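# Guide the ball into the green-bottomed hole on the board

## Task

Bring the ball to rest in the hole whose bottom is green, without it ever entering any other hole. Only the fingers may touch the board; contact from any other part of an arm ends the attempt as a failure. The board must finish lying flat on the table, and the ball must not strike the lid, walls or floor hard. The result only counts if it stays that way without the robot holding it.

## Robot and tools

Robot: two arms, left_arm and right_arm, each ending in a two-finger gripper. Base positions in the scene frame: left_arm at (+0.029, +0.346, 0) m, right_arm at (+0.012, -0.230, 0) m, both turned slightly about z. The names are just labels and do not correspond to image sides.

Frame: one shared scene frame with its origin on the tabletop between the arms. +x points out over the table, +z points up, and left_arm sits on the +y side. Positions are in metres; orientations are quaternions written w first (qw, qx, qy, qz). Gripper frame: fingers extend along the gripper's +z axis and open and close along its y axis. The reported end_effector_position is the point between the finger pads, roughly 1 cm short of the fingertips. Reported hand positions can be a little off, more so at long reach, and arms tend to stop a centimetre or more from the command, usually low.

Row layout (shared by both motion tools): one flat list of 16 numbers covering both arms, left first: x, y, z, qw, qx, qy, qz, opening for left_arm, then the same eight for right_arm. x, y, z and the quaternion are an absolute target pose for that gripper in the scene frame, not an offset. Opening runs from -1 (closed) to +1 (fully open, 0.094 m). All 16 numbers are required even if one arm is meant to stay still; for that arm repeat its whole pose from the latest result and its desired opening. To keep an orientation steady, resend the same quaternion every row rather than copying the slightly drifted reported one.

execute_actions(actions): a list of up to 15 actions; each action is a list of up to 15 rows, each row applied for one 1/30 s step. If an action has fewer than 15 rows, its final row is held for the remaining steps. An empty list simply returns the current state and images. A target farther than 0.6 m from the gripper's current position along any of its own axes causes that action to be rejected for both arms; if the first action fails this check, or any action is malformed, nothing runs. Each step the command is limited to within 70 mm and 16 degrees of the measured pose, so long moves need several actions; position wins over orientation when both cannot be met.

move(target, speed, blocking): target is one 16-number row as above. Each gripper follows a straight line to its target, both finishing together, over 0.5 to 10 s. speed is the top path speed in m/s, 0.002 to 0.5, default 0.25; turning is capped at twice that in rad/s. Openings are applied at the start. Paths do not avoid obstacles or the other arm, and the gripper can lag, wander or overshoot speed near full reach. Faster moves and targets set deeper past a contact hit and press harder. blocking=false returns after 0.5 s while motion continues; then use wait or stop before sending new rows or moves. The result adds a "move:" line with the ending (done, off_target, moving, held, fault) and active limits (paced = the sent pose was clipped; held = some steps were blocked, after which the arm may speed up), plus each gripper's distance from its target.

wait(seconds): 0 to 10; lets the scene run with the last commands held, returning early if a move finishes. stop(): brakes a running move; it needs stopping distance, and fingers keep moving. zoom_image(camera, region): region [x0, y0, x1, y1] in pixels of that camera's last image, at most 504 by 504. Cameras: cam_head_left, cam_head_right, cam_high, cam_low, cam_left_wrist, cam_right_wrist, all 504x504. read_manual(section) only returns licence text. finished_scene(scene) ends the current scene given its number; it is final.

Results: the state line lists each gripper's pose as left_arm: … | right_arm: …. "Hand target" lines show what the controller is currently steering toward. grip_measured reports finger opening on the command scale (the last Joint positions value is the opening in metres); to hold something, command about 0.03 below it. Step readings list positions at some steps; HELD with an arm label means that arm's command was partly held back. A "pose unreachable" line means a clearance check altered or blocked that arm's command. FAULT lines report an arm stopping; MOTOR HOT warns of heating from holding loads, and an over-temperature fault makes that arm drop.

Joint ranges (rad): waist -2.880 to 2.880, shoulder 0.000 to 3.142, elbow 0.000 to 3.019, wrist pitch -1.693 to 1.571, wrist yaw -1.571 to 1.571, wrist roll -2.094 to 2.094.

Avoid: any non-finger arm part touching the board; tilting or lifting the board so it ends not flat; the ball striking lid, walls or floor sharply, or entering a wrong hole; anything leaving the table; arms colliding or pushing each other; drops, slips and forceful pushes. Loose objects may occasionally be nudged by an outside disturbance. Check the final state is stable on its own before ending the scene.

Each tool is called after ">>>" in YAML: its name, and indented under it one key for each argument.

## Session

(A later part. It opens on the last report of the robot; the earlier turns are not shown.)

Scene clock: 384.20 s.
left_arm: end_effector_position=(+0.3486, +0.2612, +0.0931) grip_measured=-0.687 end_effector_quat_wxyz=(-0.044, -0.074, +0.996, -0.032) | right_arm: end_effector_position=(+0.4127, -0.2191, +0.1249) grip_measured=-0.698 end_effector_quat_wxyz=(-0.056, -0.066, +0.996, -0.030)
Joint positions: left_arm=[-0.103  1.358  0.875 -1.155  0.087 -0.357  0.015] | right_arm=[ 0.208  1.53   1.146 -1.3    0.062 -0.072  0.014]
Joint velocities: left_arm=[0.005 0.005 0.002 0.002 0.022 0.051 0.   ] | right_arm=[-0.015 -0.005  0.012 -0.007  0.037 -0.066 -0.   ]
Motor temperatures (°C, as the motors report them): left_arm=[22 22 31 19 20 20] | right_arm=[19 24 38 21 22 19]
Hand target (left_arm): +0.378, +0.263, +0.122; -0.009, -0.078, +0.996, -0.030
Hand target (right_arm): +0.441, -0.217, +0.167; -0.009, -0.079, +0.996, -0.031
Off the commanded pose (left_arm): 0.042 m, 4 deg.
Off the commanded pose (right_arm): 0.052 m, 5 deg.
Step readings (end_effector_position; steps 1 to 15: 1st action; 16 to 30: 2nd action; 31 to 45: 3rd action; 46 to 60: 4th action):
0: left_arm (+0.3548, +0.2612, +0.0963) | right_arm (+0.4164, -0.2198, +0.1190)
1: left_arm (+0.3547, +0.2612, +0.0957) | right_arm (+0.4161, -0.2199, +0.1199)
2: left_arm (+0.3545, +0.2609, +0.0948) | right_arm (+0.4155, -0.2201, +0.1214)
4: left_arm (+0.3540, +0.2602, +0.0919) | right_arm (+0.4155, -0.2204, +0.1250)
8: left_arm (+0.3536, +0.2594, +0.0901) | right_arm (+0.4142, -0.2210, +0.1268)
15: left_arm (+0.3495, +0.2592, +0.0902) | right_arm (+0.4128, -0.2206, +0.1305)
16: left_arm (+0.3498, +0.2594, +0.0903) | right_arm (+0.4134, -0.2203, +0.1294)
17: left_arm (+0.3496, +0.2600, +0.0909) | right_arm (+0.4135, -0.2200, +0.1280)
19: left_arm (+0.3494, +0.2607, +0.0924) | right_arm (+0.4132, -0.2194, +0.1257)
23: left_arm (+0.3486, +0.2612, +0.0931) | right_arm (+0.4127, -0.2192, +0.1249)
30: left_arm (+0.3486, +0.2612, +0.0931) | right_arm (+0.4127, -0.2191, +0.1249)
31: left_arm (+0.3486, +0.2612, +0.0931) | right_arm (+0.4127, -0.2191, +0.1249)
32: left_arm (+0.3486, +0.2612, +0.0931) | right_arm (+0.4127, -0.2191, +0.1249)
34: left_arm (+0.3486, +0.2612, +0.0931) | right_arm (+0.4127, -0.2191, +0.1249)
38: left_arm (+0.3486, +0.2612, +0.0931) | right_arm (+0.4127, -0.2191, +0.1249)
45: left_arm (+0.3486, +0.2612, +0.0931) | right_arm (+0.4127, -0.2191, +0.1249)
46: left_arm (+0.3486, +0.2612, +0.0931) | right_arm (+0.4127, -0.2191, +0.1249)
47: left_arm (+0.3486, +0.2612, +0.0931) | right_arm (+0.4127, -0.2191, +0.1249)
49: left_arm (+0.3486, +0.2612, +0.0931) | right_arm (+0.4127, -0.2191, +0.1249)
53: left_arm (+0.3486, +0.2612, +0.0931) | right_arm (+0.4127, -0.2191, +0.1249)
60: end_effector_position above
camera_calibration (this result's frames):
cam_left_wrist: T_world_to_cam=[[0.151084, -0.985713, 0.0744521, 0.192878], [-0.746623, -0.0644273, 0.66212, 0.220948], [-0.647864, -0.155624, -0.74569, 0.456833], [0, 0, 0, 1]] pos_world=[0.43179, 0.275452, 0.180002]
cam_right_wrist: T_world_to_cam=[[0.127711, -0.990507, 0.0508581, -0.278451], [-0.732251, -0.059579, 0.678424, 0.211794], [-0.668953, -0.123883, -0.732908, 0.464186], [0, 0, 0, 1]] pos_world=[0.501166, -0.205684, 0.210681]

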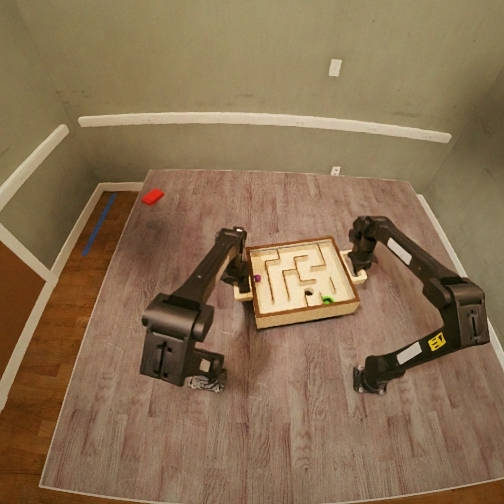

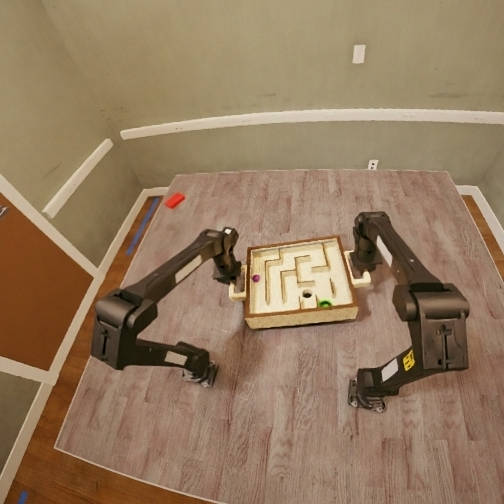

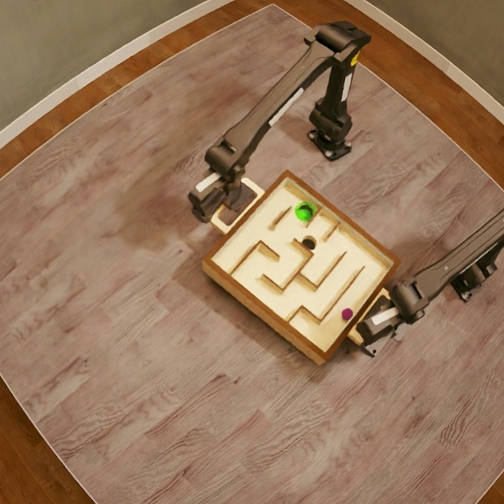

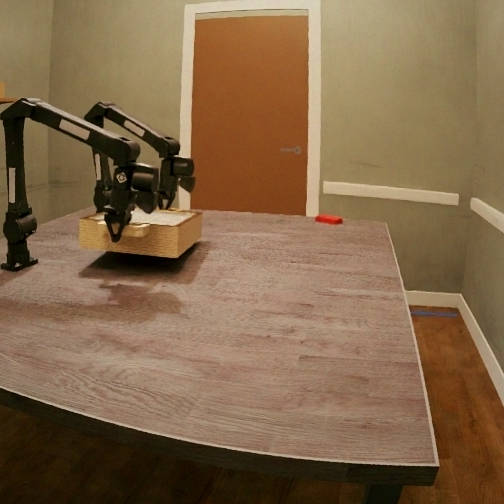

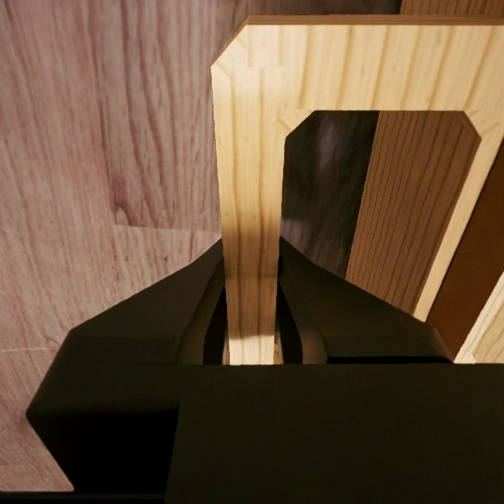

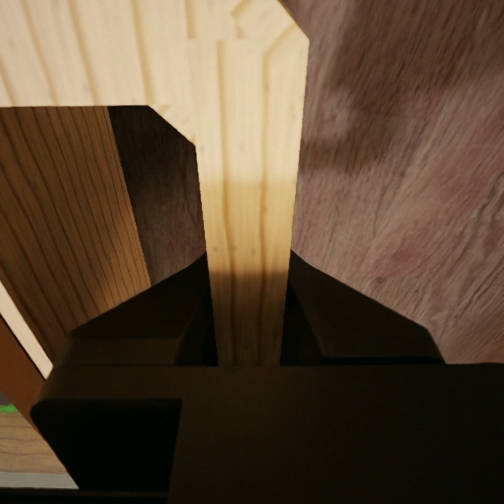

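>>> move:
  target: [0.379,0.263,0.125,0.065,-0.078,0.995,-0.02,-0.8,0.445,-0.217,0.162,0.065,-0.078,0.995,-0.02,-0.8]
  speed: 0.04

>>> move:
  target: [0.372,0.264,0.182,0.07,-0.078,0.995,0.045,-0.8,0.442,-0.216,0.132,0.07,-0.078,0.995,0.045,-0.8]
  speed: 0.04

>>> wait:
  seconds: 2.5

>>> move:
  target: [0.379,0.263,0.114,0.062,-0.078,0.995,-0.04,-0.8,0.445,-0.217,0.174,0.062,-0.078,0.995,-0.04,-0.8]
  speed: 0.03

>>> zoom_image:
  camera: "cam_high"
  region: [175,165,405,395]

Scene clock: 399.57 s.
left_arm: end_effector_position=(+0.3627, +0.2658, +0.0995) grip_measured=-0.687 end_effector_quat_wxyz=(+0.018, -0.076, +0.997, -0.019) | right_arm: end_effector_position=(+0.4295, -0.2145, +0.1199) grip_measured=-0.698 end_effector_quat_wxyz=(+0.005, -0.069, +0.997, -0.018)
Joint positions: left_arm=[-0.112  1.308  0.85  -1.067  0.025 -0.374  0.015] | right_arm=[ 0.206  1.5    1.104 -1.163  0.037 -0.084  0.014]
Joint velocities: left_arm=[-0.015 -0.005 -0.007  0.002  0.007  0.037 -0.   ] | right_arm=[-0.015 -0.005 -0.017 -0.002 -0.051 -0.007 -0.   ]
Motor temperatures (°C, as the motors report them): left_arm=[22 22 31 19 20 20] | right_arm=[19 24 38 21 22 19]
Hand target (left_arm): +0.379, +0.263, +0.124; +0.065, -0.077, +0.995, -0.021
Hand target (right_arm): +0.443, -0.217, +0.162; +0.065, -0.079, +0.995, -0.021
Off the commanded pose (left_arm): 0.030 m, 5 deg.
Off the commanded pose (right_arm): 0.045 m, 7 deg.
move: off_target (left_arm, right_arm)
camera_calibration (this result's frames):
cam_left_wrist: T_world_to_cam=[[0.1503, -0.987024, 0.0565157, 0.197316], [-0.821303, -0.0928346, 0.562888, 0.272025], [-0.550337, -0.131019, -0.824599, 0.437347], [0, 0, 0, 1]] pos_world=[0.434447, 0.277309, 0.196364]
cam_right_wrist: T_world_to_cam=[[0.131482, -0.990723, 0.0343642, -0.275452], [-0.808005, -0.0870213, 0.582713, 0.265916], [-0.574317, -0.104383, -0.811951, 0.445401], [0, 0, 0, 1]] pos_world=[0.50688, -0.203263, 0.216157]

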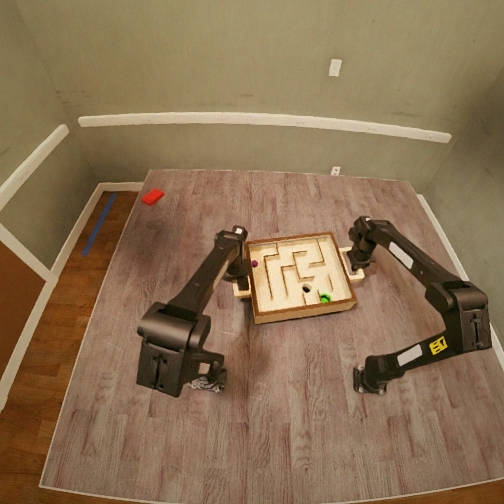

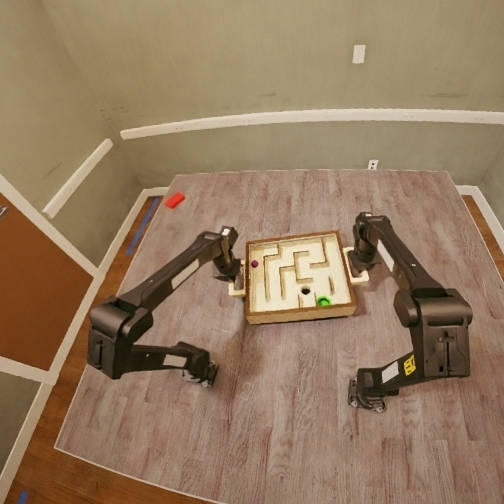

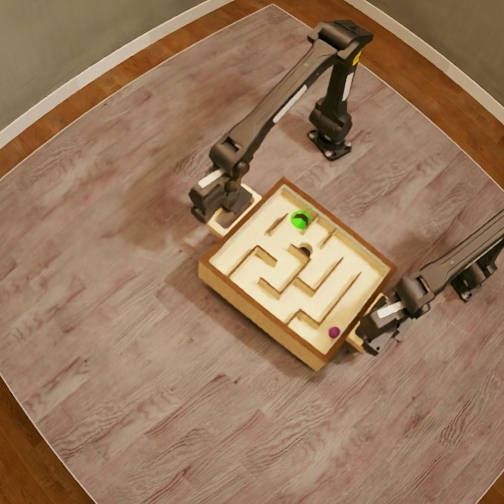

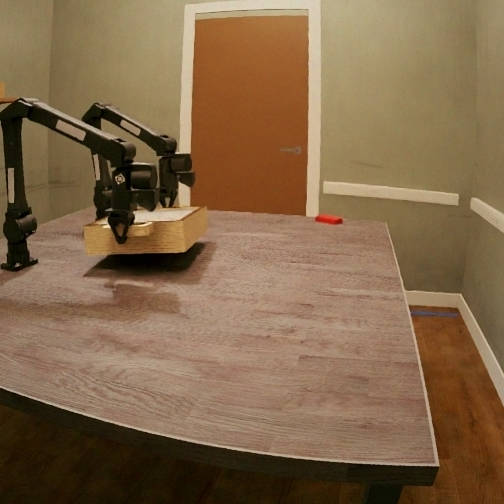

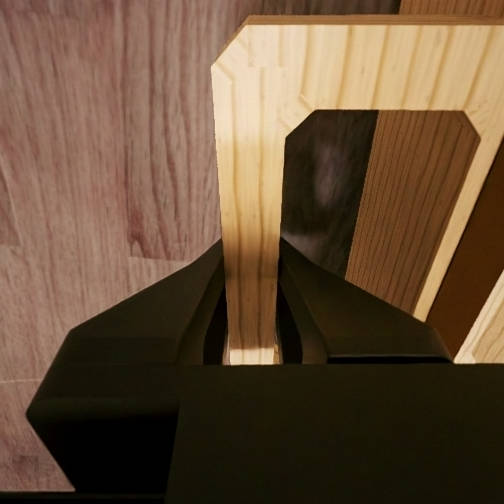

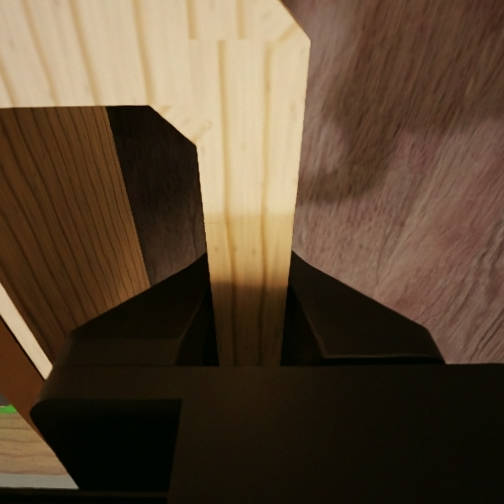

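Scene clock: 402.13 s.
left_arm: end_effector_position=(+0.3490, +0.2674, +0.1364) grip_measured=-0.688 end_effector_quat_wxyz=(+0.019, -0.078, +0.996, +0.048) | right_arm: end_effector_position=(+0.4213, -0.2091, +0.0934) grip_measured=-0.698 end_effector_quat_wxyz=(+0.008, -0.074, +0.996, +0.049)
Joint positions: left_arm=[-0.184  1.257  0.909 -1.222 -0.103 -0.449  0.015] | right_arm=[ 0.164  1.512  1.038 -1.088 -0.099 -0.136  0.014]
Joint velocities: left_arm=[ 0.005 -0.024 -0.012  0.002  0.007  0.037  0.   ] | right_arm=[ 0.005 -0.005 -0.002 -0.017 -0.037 -0.066  0.001]
Motor temperatures (°C, as the motors report them): left_arm=[22 22 32 19 20 20] | right_arm=[19 24 38 21 22 19]
Hand target (left_arm): +0.371, +0.264, +0.180; +0.070, -0.078, +0.993, +0.045
Hand target (right_arm): +0.440, -0.216, +0.132; +0.069, -0.079, +0.993, +0.044
Off the commanded pose (left_arm): 0.051 m, 6 deg.
Off the commanded pose (right_arm): 0.044 m, 7 deg.
move: off_target (left_arm, right_arm)
camera_calibration (this result's frames):
cam_left_wrist: T_world_to_cam=[[0.15734, -0.984623, -0.0758987, 0.213739], [-0.81511, -0.172873, 0.552911, 0.260718], [-0.55753, -0.0251295, -0.829776, 0.435342], [0, 0, 0, 1]] pos_world=[0.421601, 0.266463, 0.233305]
cam_right_wrist: T_world_to_cam=[[0.142647, -0.98476, -0.0994958, -0.259001], [-0.804224, -0.173915, 0.568311, 0.256703], [-0.576954, -0.00105078, -0.816776, 0.442889], [0, 0, 0, 1]] pos_world=[0.498919, -0.209944, 0.190084]

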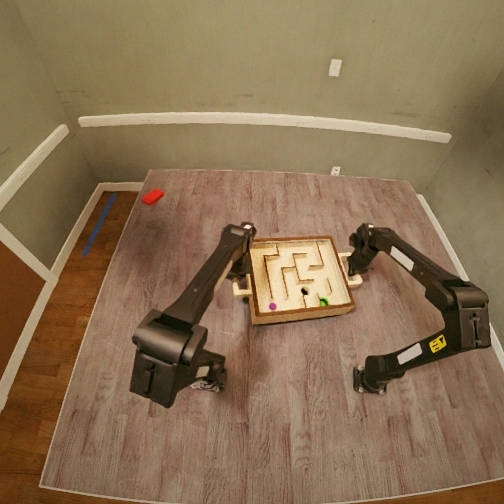

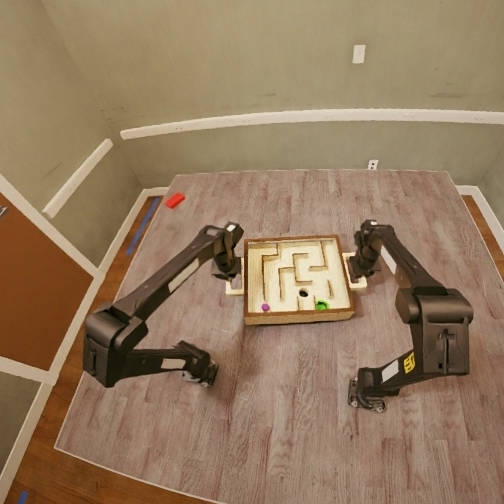

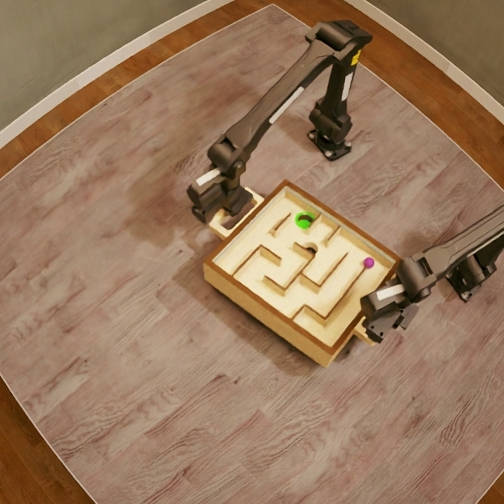

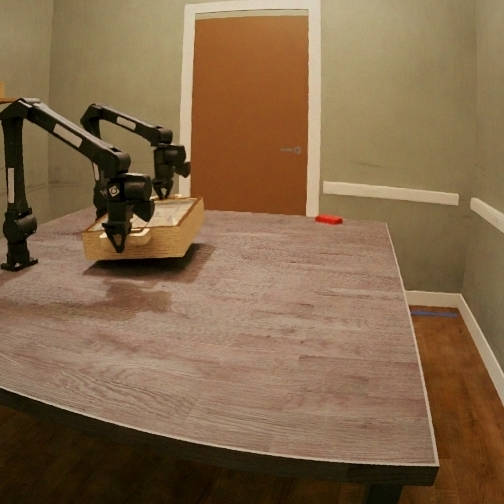

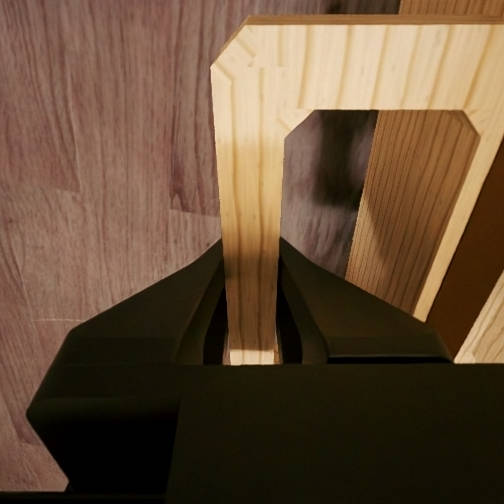

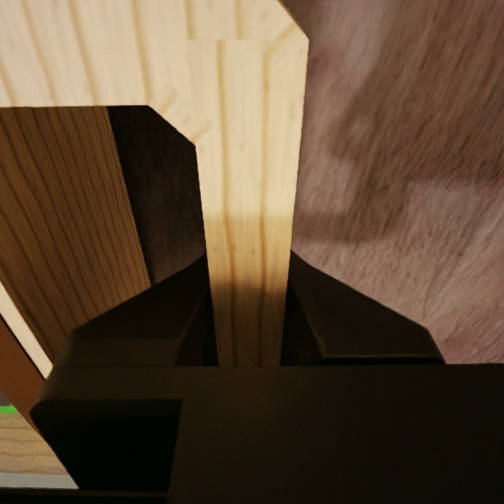

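Scene clock: 404.63 s.
left_arm: end_effector_position=(+0.3490, +0.2674, +0.1364) grip_measured=-0.688 end_effector_quat_wxyz=(+0.019, -0.078, +0.996, +0.048) | right_arm: end_effector_position=(+0.4213, -0.2091, +0.0934) grip_measured=-0.698 end_effector_quat_wxyz=(+0.008, -0.074, +0.996, +0.049)
Joint positions: left_arm=[-0.184  1.257  0.909 -1.222 -0.103 -0.449  0.015] | right_arm=[ 0.164  1.512  1.038 -1.088 -0.099 -0.136  0.014]
Joint velocities: left_arm=[ 0.015 -0.015  0.007  0.007  0.007 -0.051  0.   ] | right_arm=[-0.005 -0.005 -0.027  0.007 -0.007  0.007  0.   ]
Motor temperatures (°C, as the motors report them): left_arm=[22 22 32 19 20 20] | right_arm=[19 24 37 21 22 19]
Hand target (left_arm): +0.371, +0.264, +0.180; +0.070, -0.078, +0.993, +0.045
Hand target (right_arm): +0.440, -0.216, +0.132; +0.069, -0.079, +0.994, +0.044
Off the commanded pose (left_arm): 0.051 m, 6 deg.
Off the commanded pose (right_arm): 0.044 m, 7 deg.
wait: 2.50 s; at rest by 0.17 s
camera_calibration (this result's frames):
cam_left_wrist: T_world_to_cam=[[0.15734, -0.984623, -0.0758987, 0.213739], [-0.81511, -0.172873, 0.552911, 0.260718], [-0.55753, -0.0251295, -0.829776, 0.435342], [0, 0, 0, 1]] pos_world=[0.421601, 0.266463, 0.233305]
cam_right_wrist: T_world_to_cam=[[0.142647, -0.98476, -0.0994958, -0.259001], [-0.804224, -0.173915, 0.568311, 0.256703], [-0.576954, -0.00105078, -0.816776, 0.442889], [0, 0, 0, 1]] pos_world=[0.498919, -0.209944, 0.190084]

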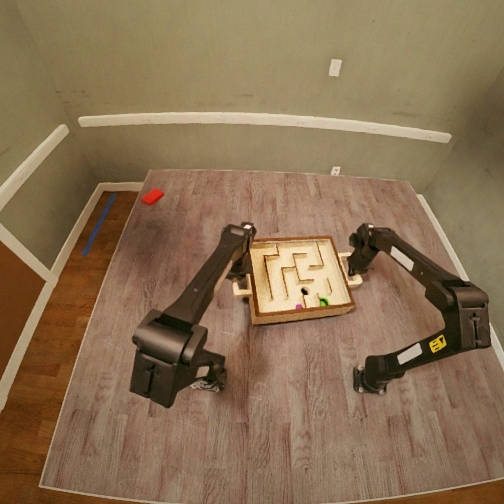

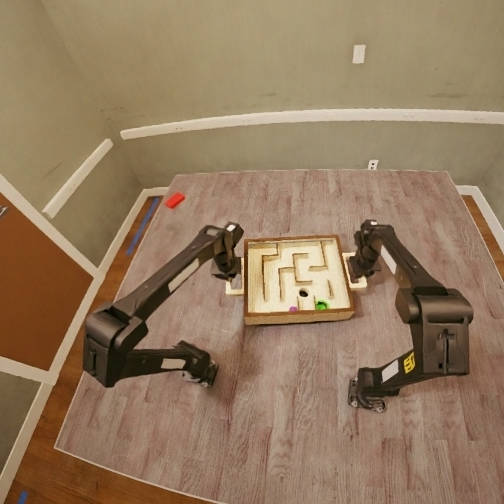

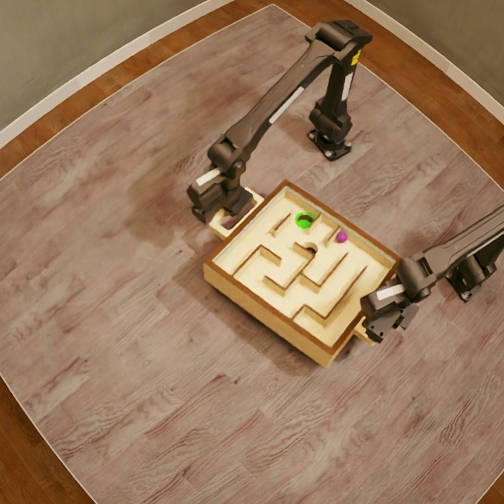

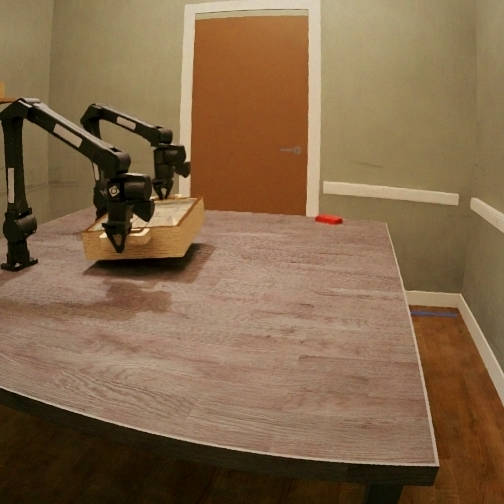

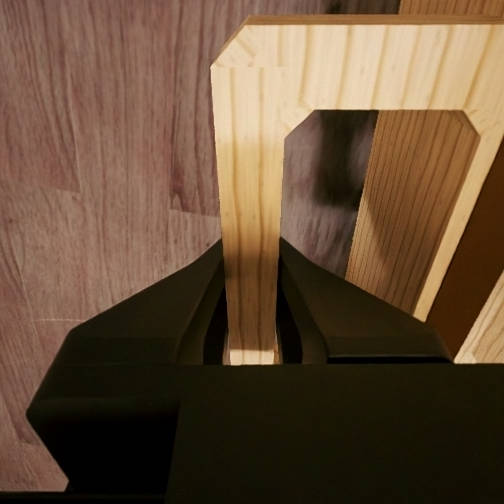

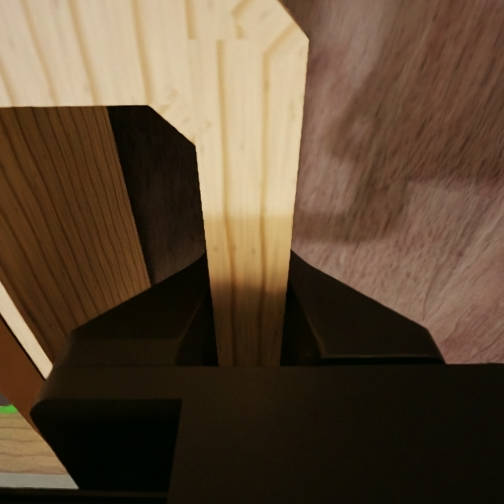

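Scene clock: 408.37 s.
left_arm: end_effector_position=(+0.3546, +0.2613, +0.0961) grip_measured=-0.688 end_effector_quat_wxyz=(+0.021, -0.072, +0.997, -0.032) | right_arm: end_effector_position=(+0.4164, -0.2197, +0.1190) grip_measured=-0.698 end_effector_quat_wxyz=(+0.002, -0.065, +0.997, -0.032)
Joint positions: left_arm=[-0.119  1.285  0.818 -1.045  0.048 -0.373  0.015] | right_arm=[ 0.207  1.472  1.069 -1.163  0.063 -0.076  0.014]
Joint velocities: left_arm=[ 0.005 -0.005  0.007  0.002 -0.022 -0.022 -0.001] | right_arm=[-0.015  0.005 -0.017 -0.017 -0.007  0.007 -0.   ]
Motor temperatures (°C, as the motors report them): left_arm=[22 22 31 19 20 20] | right_arm=[19 24 38 21 22 19]
Hand target (left_arm): +0.377, +0.263, +0.114; +0.062, -0.077, +0.994, -0.040
Hand target (right_arm): +0.440, -0.217, +0.173; +0.062, -0.078, +0.994, -0.040
Off the commanded pose (left_arm): 0.030 m, 5 deg.
Off the commanded pose (right_arm): 0.062 m, 7 deg.
move: off_target (left_arm, right_arm)
camera_calibration (this result's frames):
cam_left_wrist: T_world_to_cam=[[0.140984, -0.986523, 0.0830433, 0.194891], [-0.826669, -0.0711539, 0.558172, 0.263573], [-0.544741, -0.147343, -0.825559, 0.431877], [0, 0, 0, 1]] pos_world=[0.425672, 0.274653, 0.193236]
cam_right_wrist: T_world_to_cam=[[0.123545, -0.990494, 0.0604793, -0.278549], [-0.806154, -0.0646386, 0.588165, 0.258907], [-0.578665, -0.12142, -0.806476, 0.434017], [0, 0, 0, 1]] pos_world=[0.494282, -0.206467, 0.214591]

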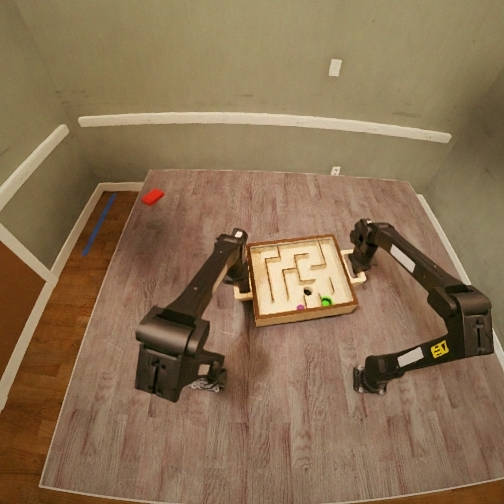

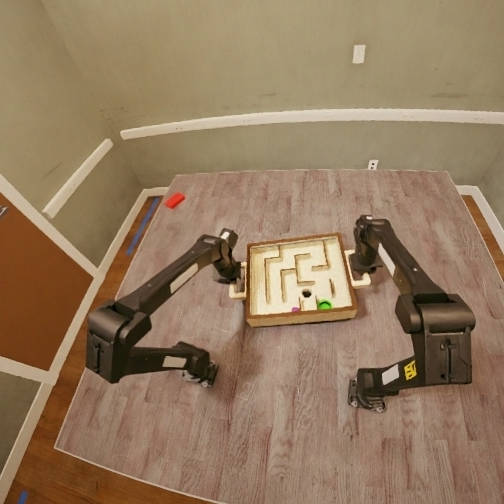

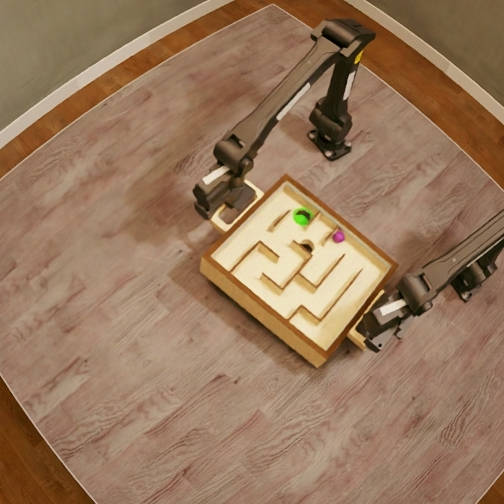

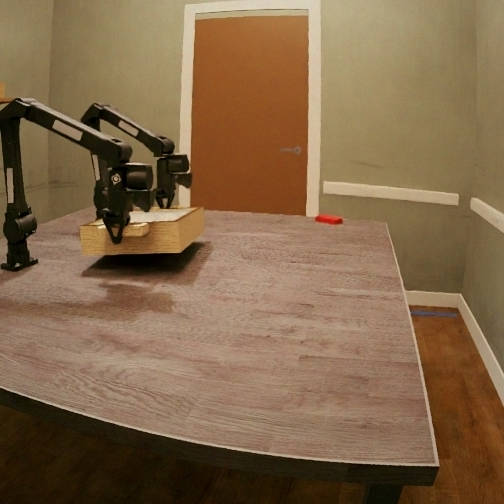

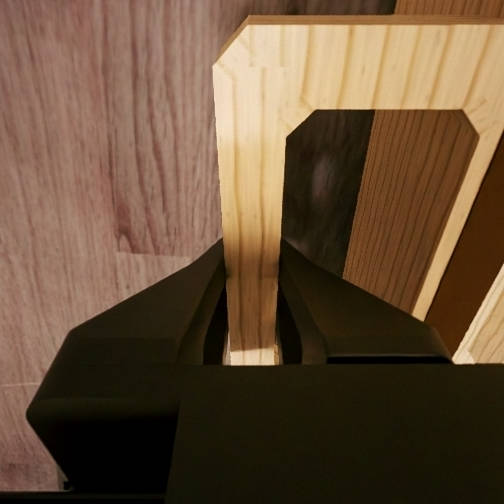

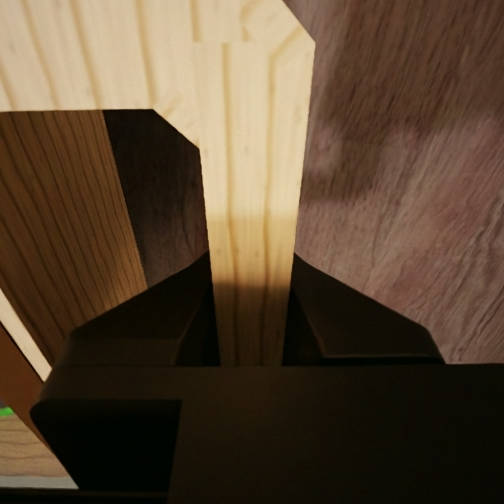

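Region (175, 165, 405, 395) of cam_high's 504x504 image, scaled by 2.191, with more detail than that image has.

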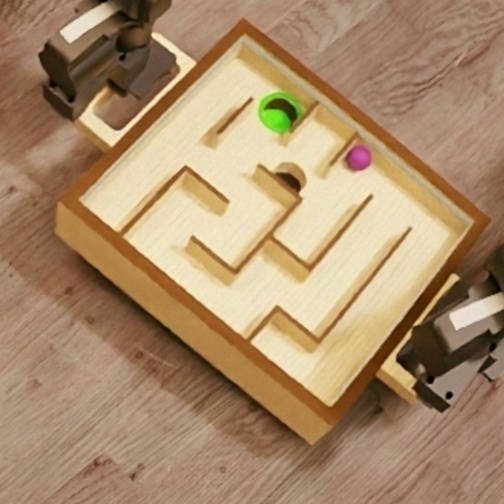

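>>> execute_actions:
  actions:
    - [[0.379,0.263,0.118,-0.02,-0.078,0.995,-0.035,-0.8,0.445,-0.217,0.17,-0.02,-0.078,0.995,-0.035,-0.8]]
    - [[0.379,0.263,0.125,-0.015,-0.078,0.995,-0.025,-0.8,0.445,-0.217,0.163,-0.015,-0.078,0.995,-0.025,-0.8]]
    - [[0.379,0.263,0.125,-0.015,-0.078,0.995,-0.025,-0.8,0.445,-0.217,0.163,-0.015,-0.078,0.995,-0.025,-0.8]]
    - [[0.379,0.263,0.125,-0.015,-0.078,0.995,-0.025,-0.8,0.445,-0.217,0.163,-0.015,-0.078,0.995,-0.025,-0.8]]

>>> zoom_image:
  camera: "cam_high"
  region: [175,165,405,395]

Scene clock: 417.80 s.
left_arm: end_effector_position=(+0.3517, +0.2618, +0.0930) grip_measured=-0.688 end_effector_quat_wxyz=(-0.055, -0.073, +0.995, -0.031) | right_arm: end_effector_position=(+0.4146, -0.2183, +0.1279) grip_measured=-0.698 end_effector_quat_wxyz=(-0.065, -0.065, +0.995, -0.027)
Joint positions: left_arm=[-0.098  1.38   0.895 -1.175  0.089 -0.35   0.015] | right_arm=[ 0.207  1.543  1.168 -1.326  0.056 -0.071  0.014]
Joint velocities: left_arm=[ 0.015 -0.015  0.007 -0.002 -0.007 -0.051 -0.   ] | right_arm=[ 0.005 -0.015 -0.017 -0.002  0.066  0.022  0.   ]
Motor temperatures (°C, as the motors report them): left_arm=[22 22 31 19 20 20] | right_arm=[19 24 38 21 22 19]
Hand target (left_arm): +0.378, +0.263, +0.124; -0.015, -0.078, +0.996, -0.026
Hand target (right_arm): +0.441, -0.217, +0.164; -0.015, -0.079, +0.996, -0.026
Off the commanded pose (left_arm): 0.042 m, 5 deg.
Off the commanded pose (right_arm): 0.046 m, 6 deg.
Step readings (end_effector_position; steps 1 to 15: 1st action; 16 to 30: 2nd action; 31 to 45: 3rd action; 46 to 60: 4th action):
0: left_arm (+0.3546, +0.2613, +0.0961) | right_arm (+0.4164, -0.2197, +0.1190)
1: left_arm (+0.3524, +0.2610, +0.0956) | right_arm (+0.4153, -0.2197, +0.1212)
2: left_arm (+0.3497, +0.2608, +0.0960) | right_arm (+0.4132, -0.2198, +0.1252)
4: left_arm (+0.3475, +0.2597, +0.0927) | right_arm (+0.4126, -0.2200, +0.1320)
8: left_arm (+0.3516, +0.2588, +0.0886) | right_arm (+0.4155, -0.2210, +0.1300)
15: left_arm (+0.3502, +0.2594, +0.0892) | right_arm (+0.4146, -0.2206, +0.1280)
16: left_arm (+0.3502, +0.2602, +0.0894) | right_arm (+0.4146, -0.2196, +0.1280)
17: left_arm (+0.3500, +0.2610, +0.0899) | right_arm (+0.4145, -0.2189, +0.1279)
19: left_arm (+0.3507, +0.2616, +0.0915) | right_arm (+0.4145, -0.2184, +0.1279)
23: left_arm (+0.3518, +0.2618, +0.0930) | right_arm (+0.4146, -0.2184, +0.1279)
30: left_arm (+0.3517, +0.2618, +0.0930) | right_arm (+0.4146, -0.2183, +0.1279)
31: left_arm (+0.3517, +0.2618, +0.0930) | right_arm (+0.4146, -0.2183, +0.1279)
32: left_arm (+0.3517, +0.2618, +0.0930) | right_arm (+0.4146, -0.2183, +0.1279)
34: left_arm (+0.3517, +0.2618, +0.0930) | right_arm (+0.4146, -0.2183, +0.1279)
38: left_arm (+0.3517, +0.2618, +0.0930) | right_arm (+0.4146, -0.2183, +0.1279)
45: left_arm (+0.3517, +0.2618, +0.0930) | right_arm (+0.4146, -0.2183, +0.1279)
46: left_arm (+0.3517, +0.2618, +0.0930) | right_arm (+0.4146, -0.2183, +0.1279)
47: left_arm (+0.3517, +0.2618, +0.0930) | right_arm (+0.4146, -0.2183, +0.1279)
49: left_arm (+0.3517, +0.2618, +0.0930) | right_arm (+0.4146, -0.2183, +0.1279)
53: left_arm (+0.3517, +0.2618, +0.0930) | right_arm (+0.4146, -0.2183, +0.1279)
60: end_effector_position above
camera_calibration (this result's frames):
cam_left_wrist: T_world_to_cam=[[0.151009, -0.986096, 0.0693565, 0.193656], [-0.73198, -0.0643882, 0.678277, 0.216648], [-0.664381, -0.153194, -0.731526, 0.462679], [0, 0, 0, 1]] pos_world=[0.436733, 0.275792, 0.178083]
cam_right_wrist: T_world_to_cam=[[0.125943, -0.991074, 0.0437039, -0.276482], [-0.720234, -0.0610523, 0.69104, 0.20428], [-0.682204, -0.118509, -0.721494, 0.472965], [0, 0, 0, 1]] pos_world=[0.504608, -0.205492, 0.212159]

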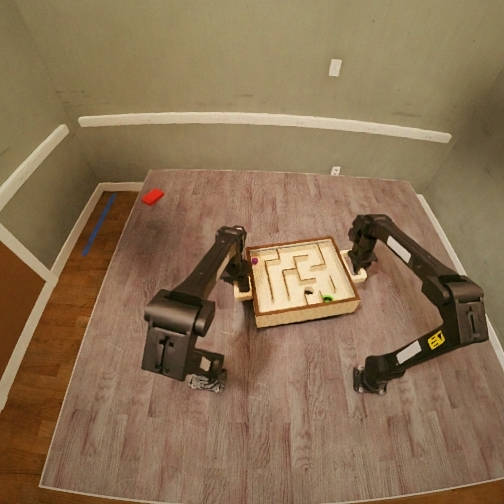

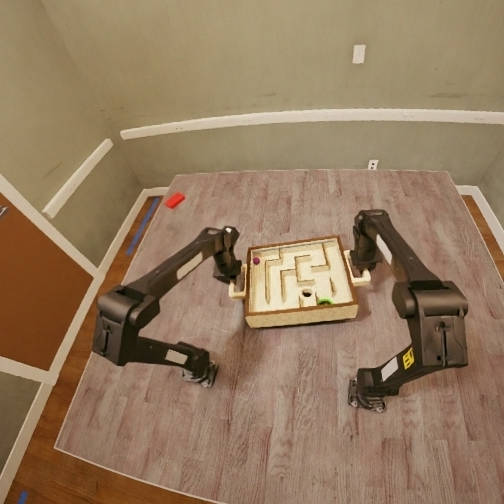

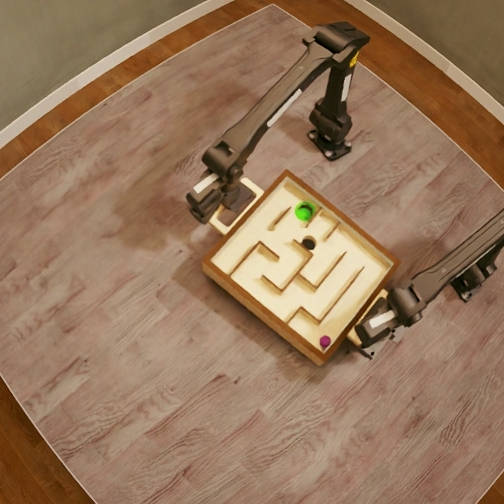

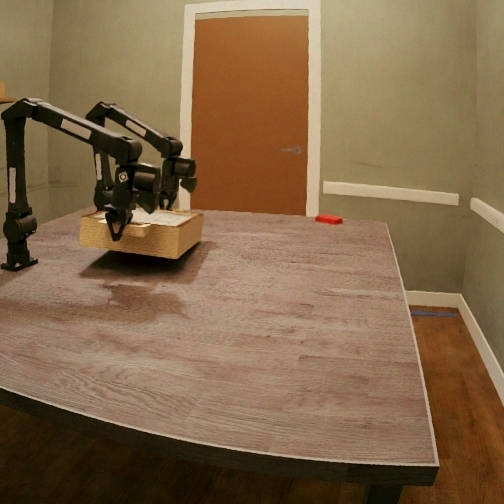

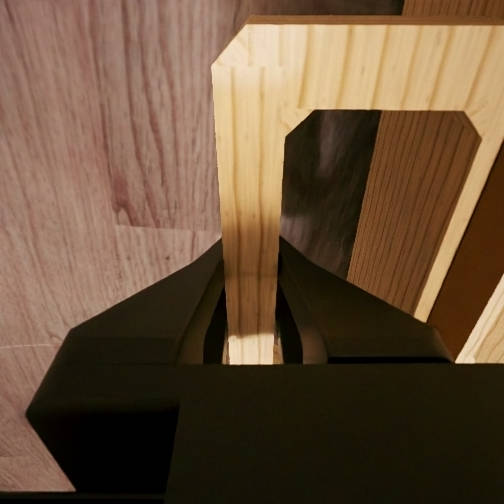

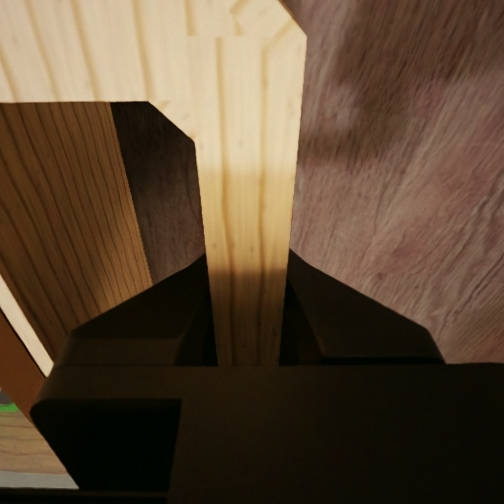

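Region (175, 165, 405, 395) of cam_high's 504x504 image, scaled by 2.191, with more detail than that image has.

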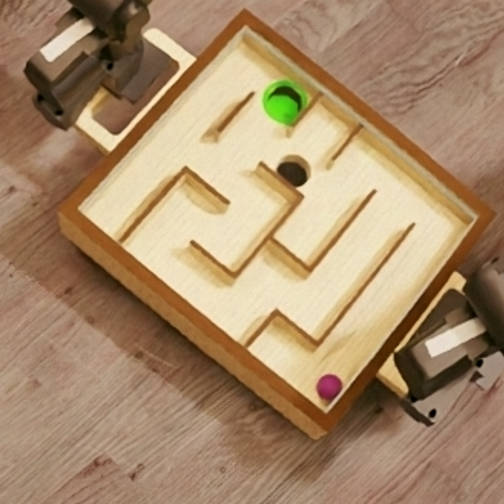

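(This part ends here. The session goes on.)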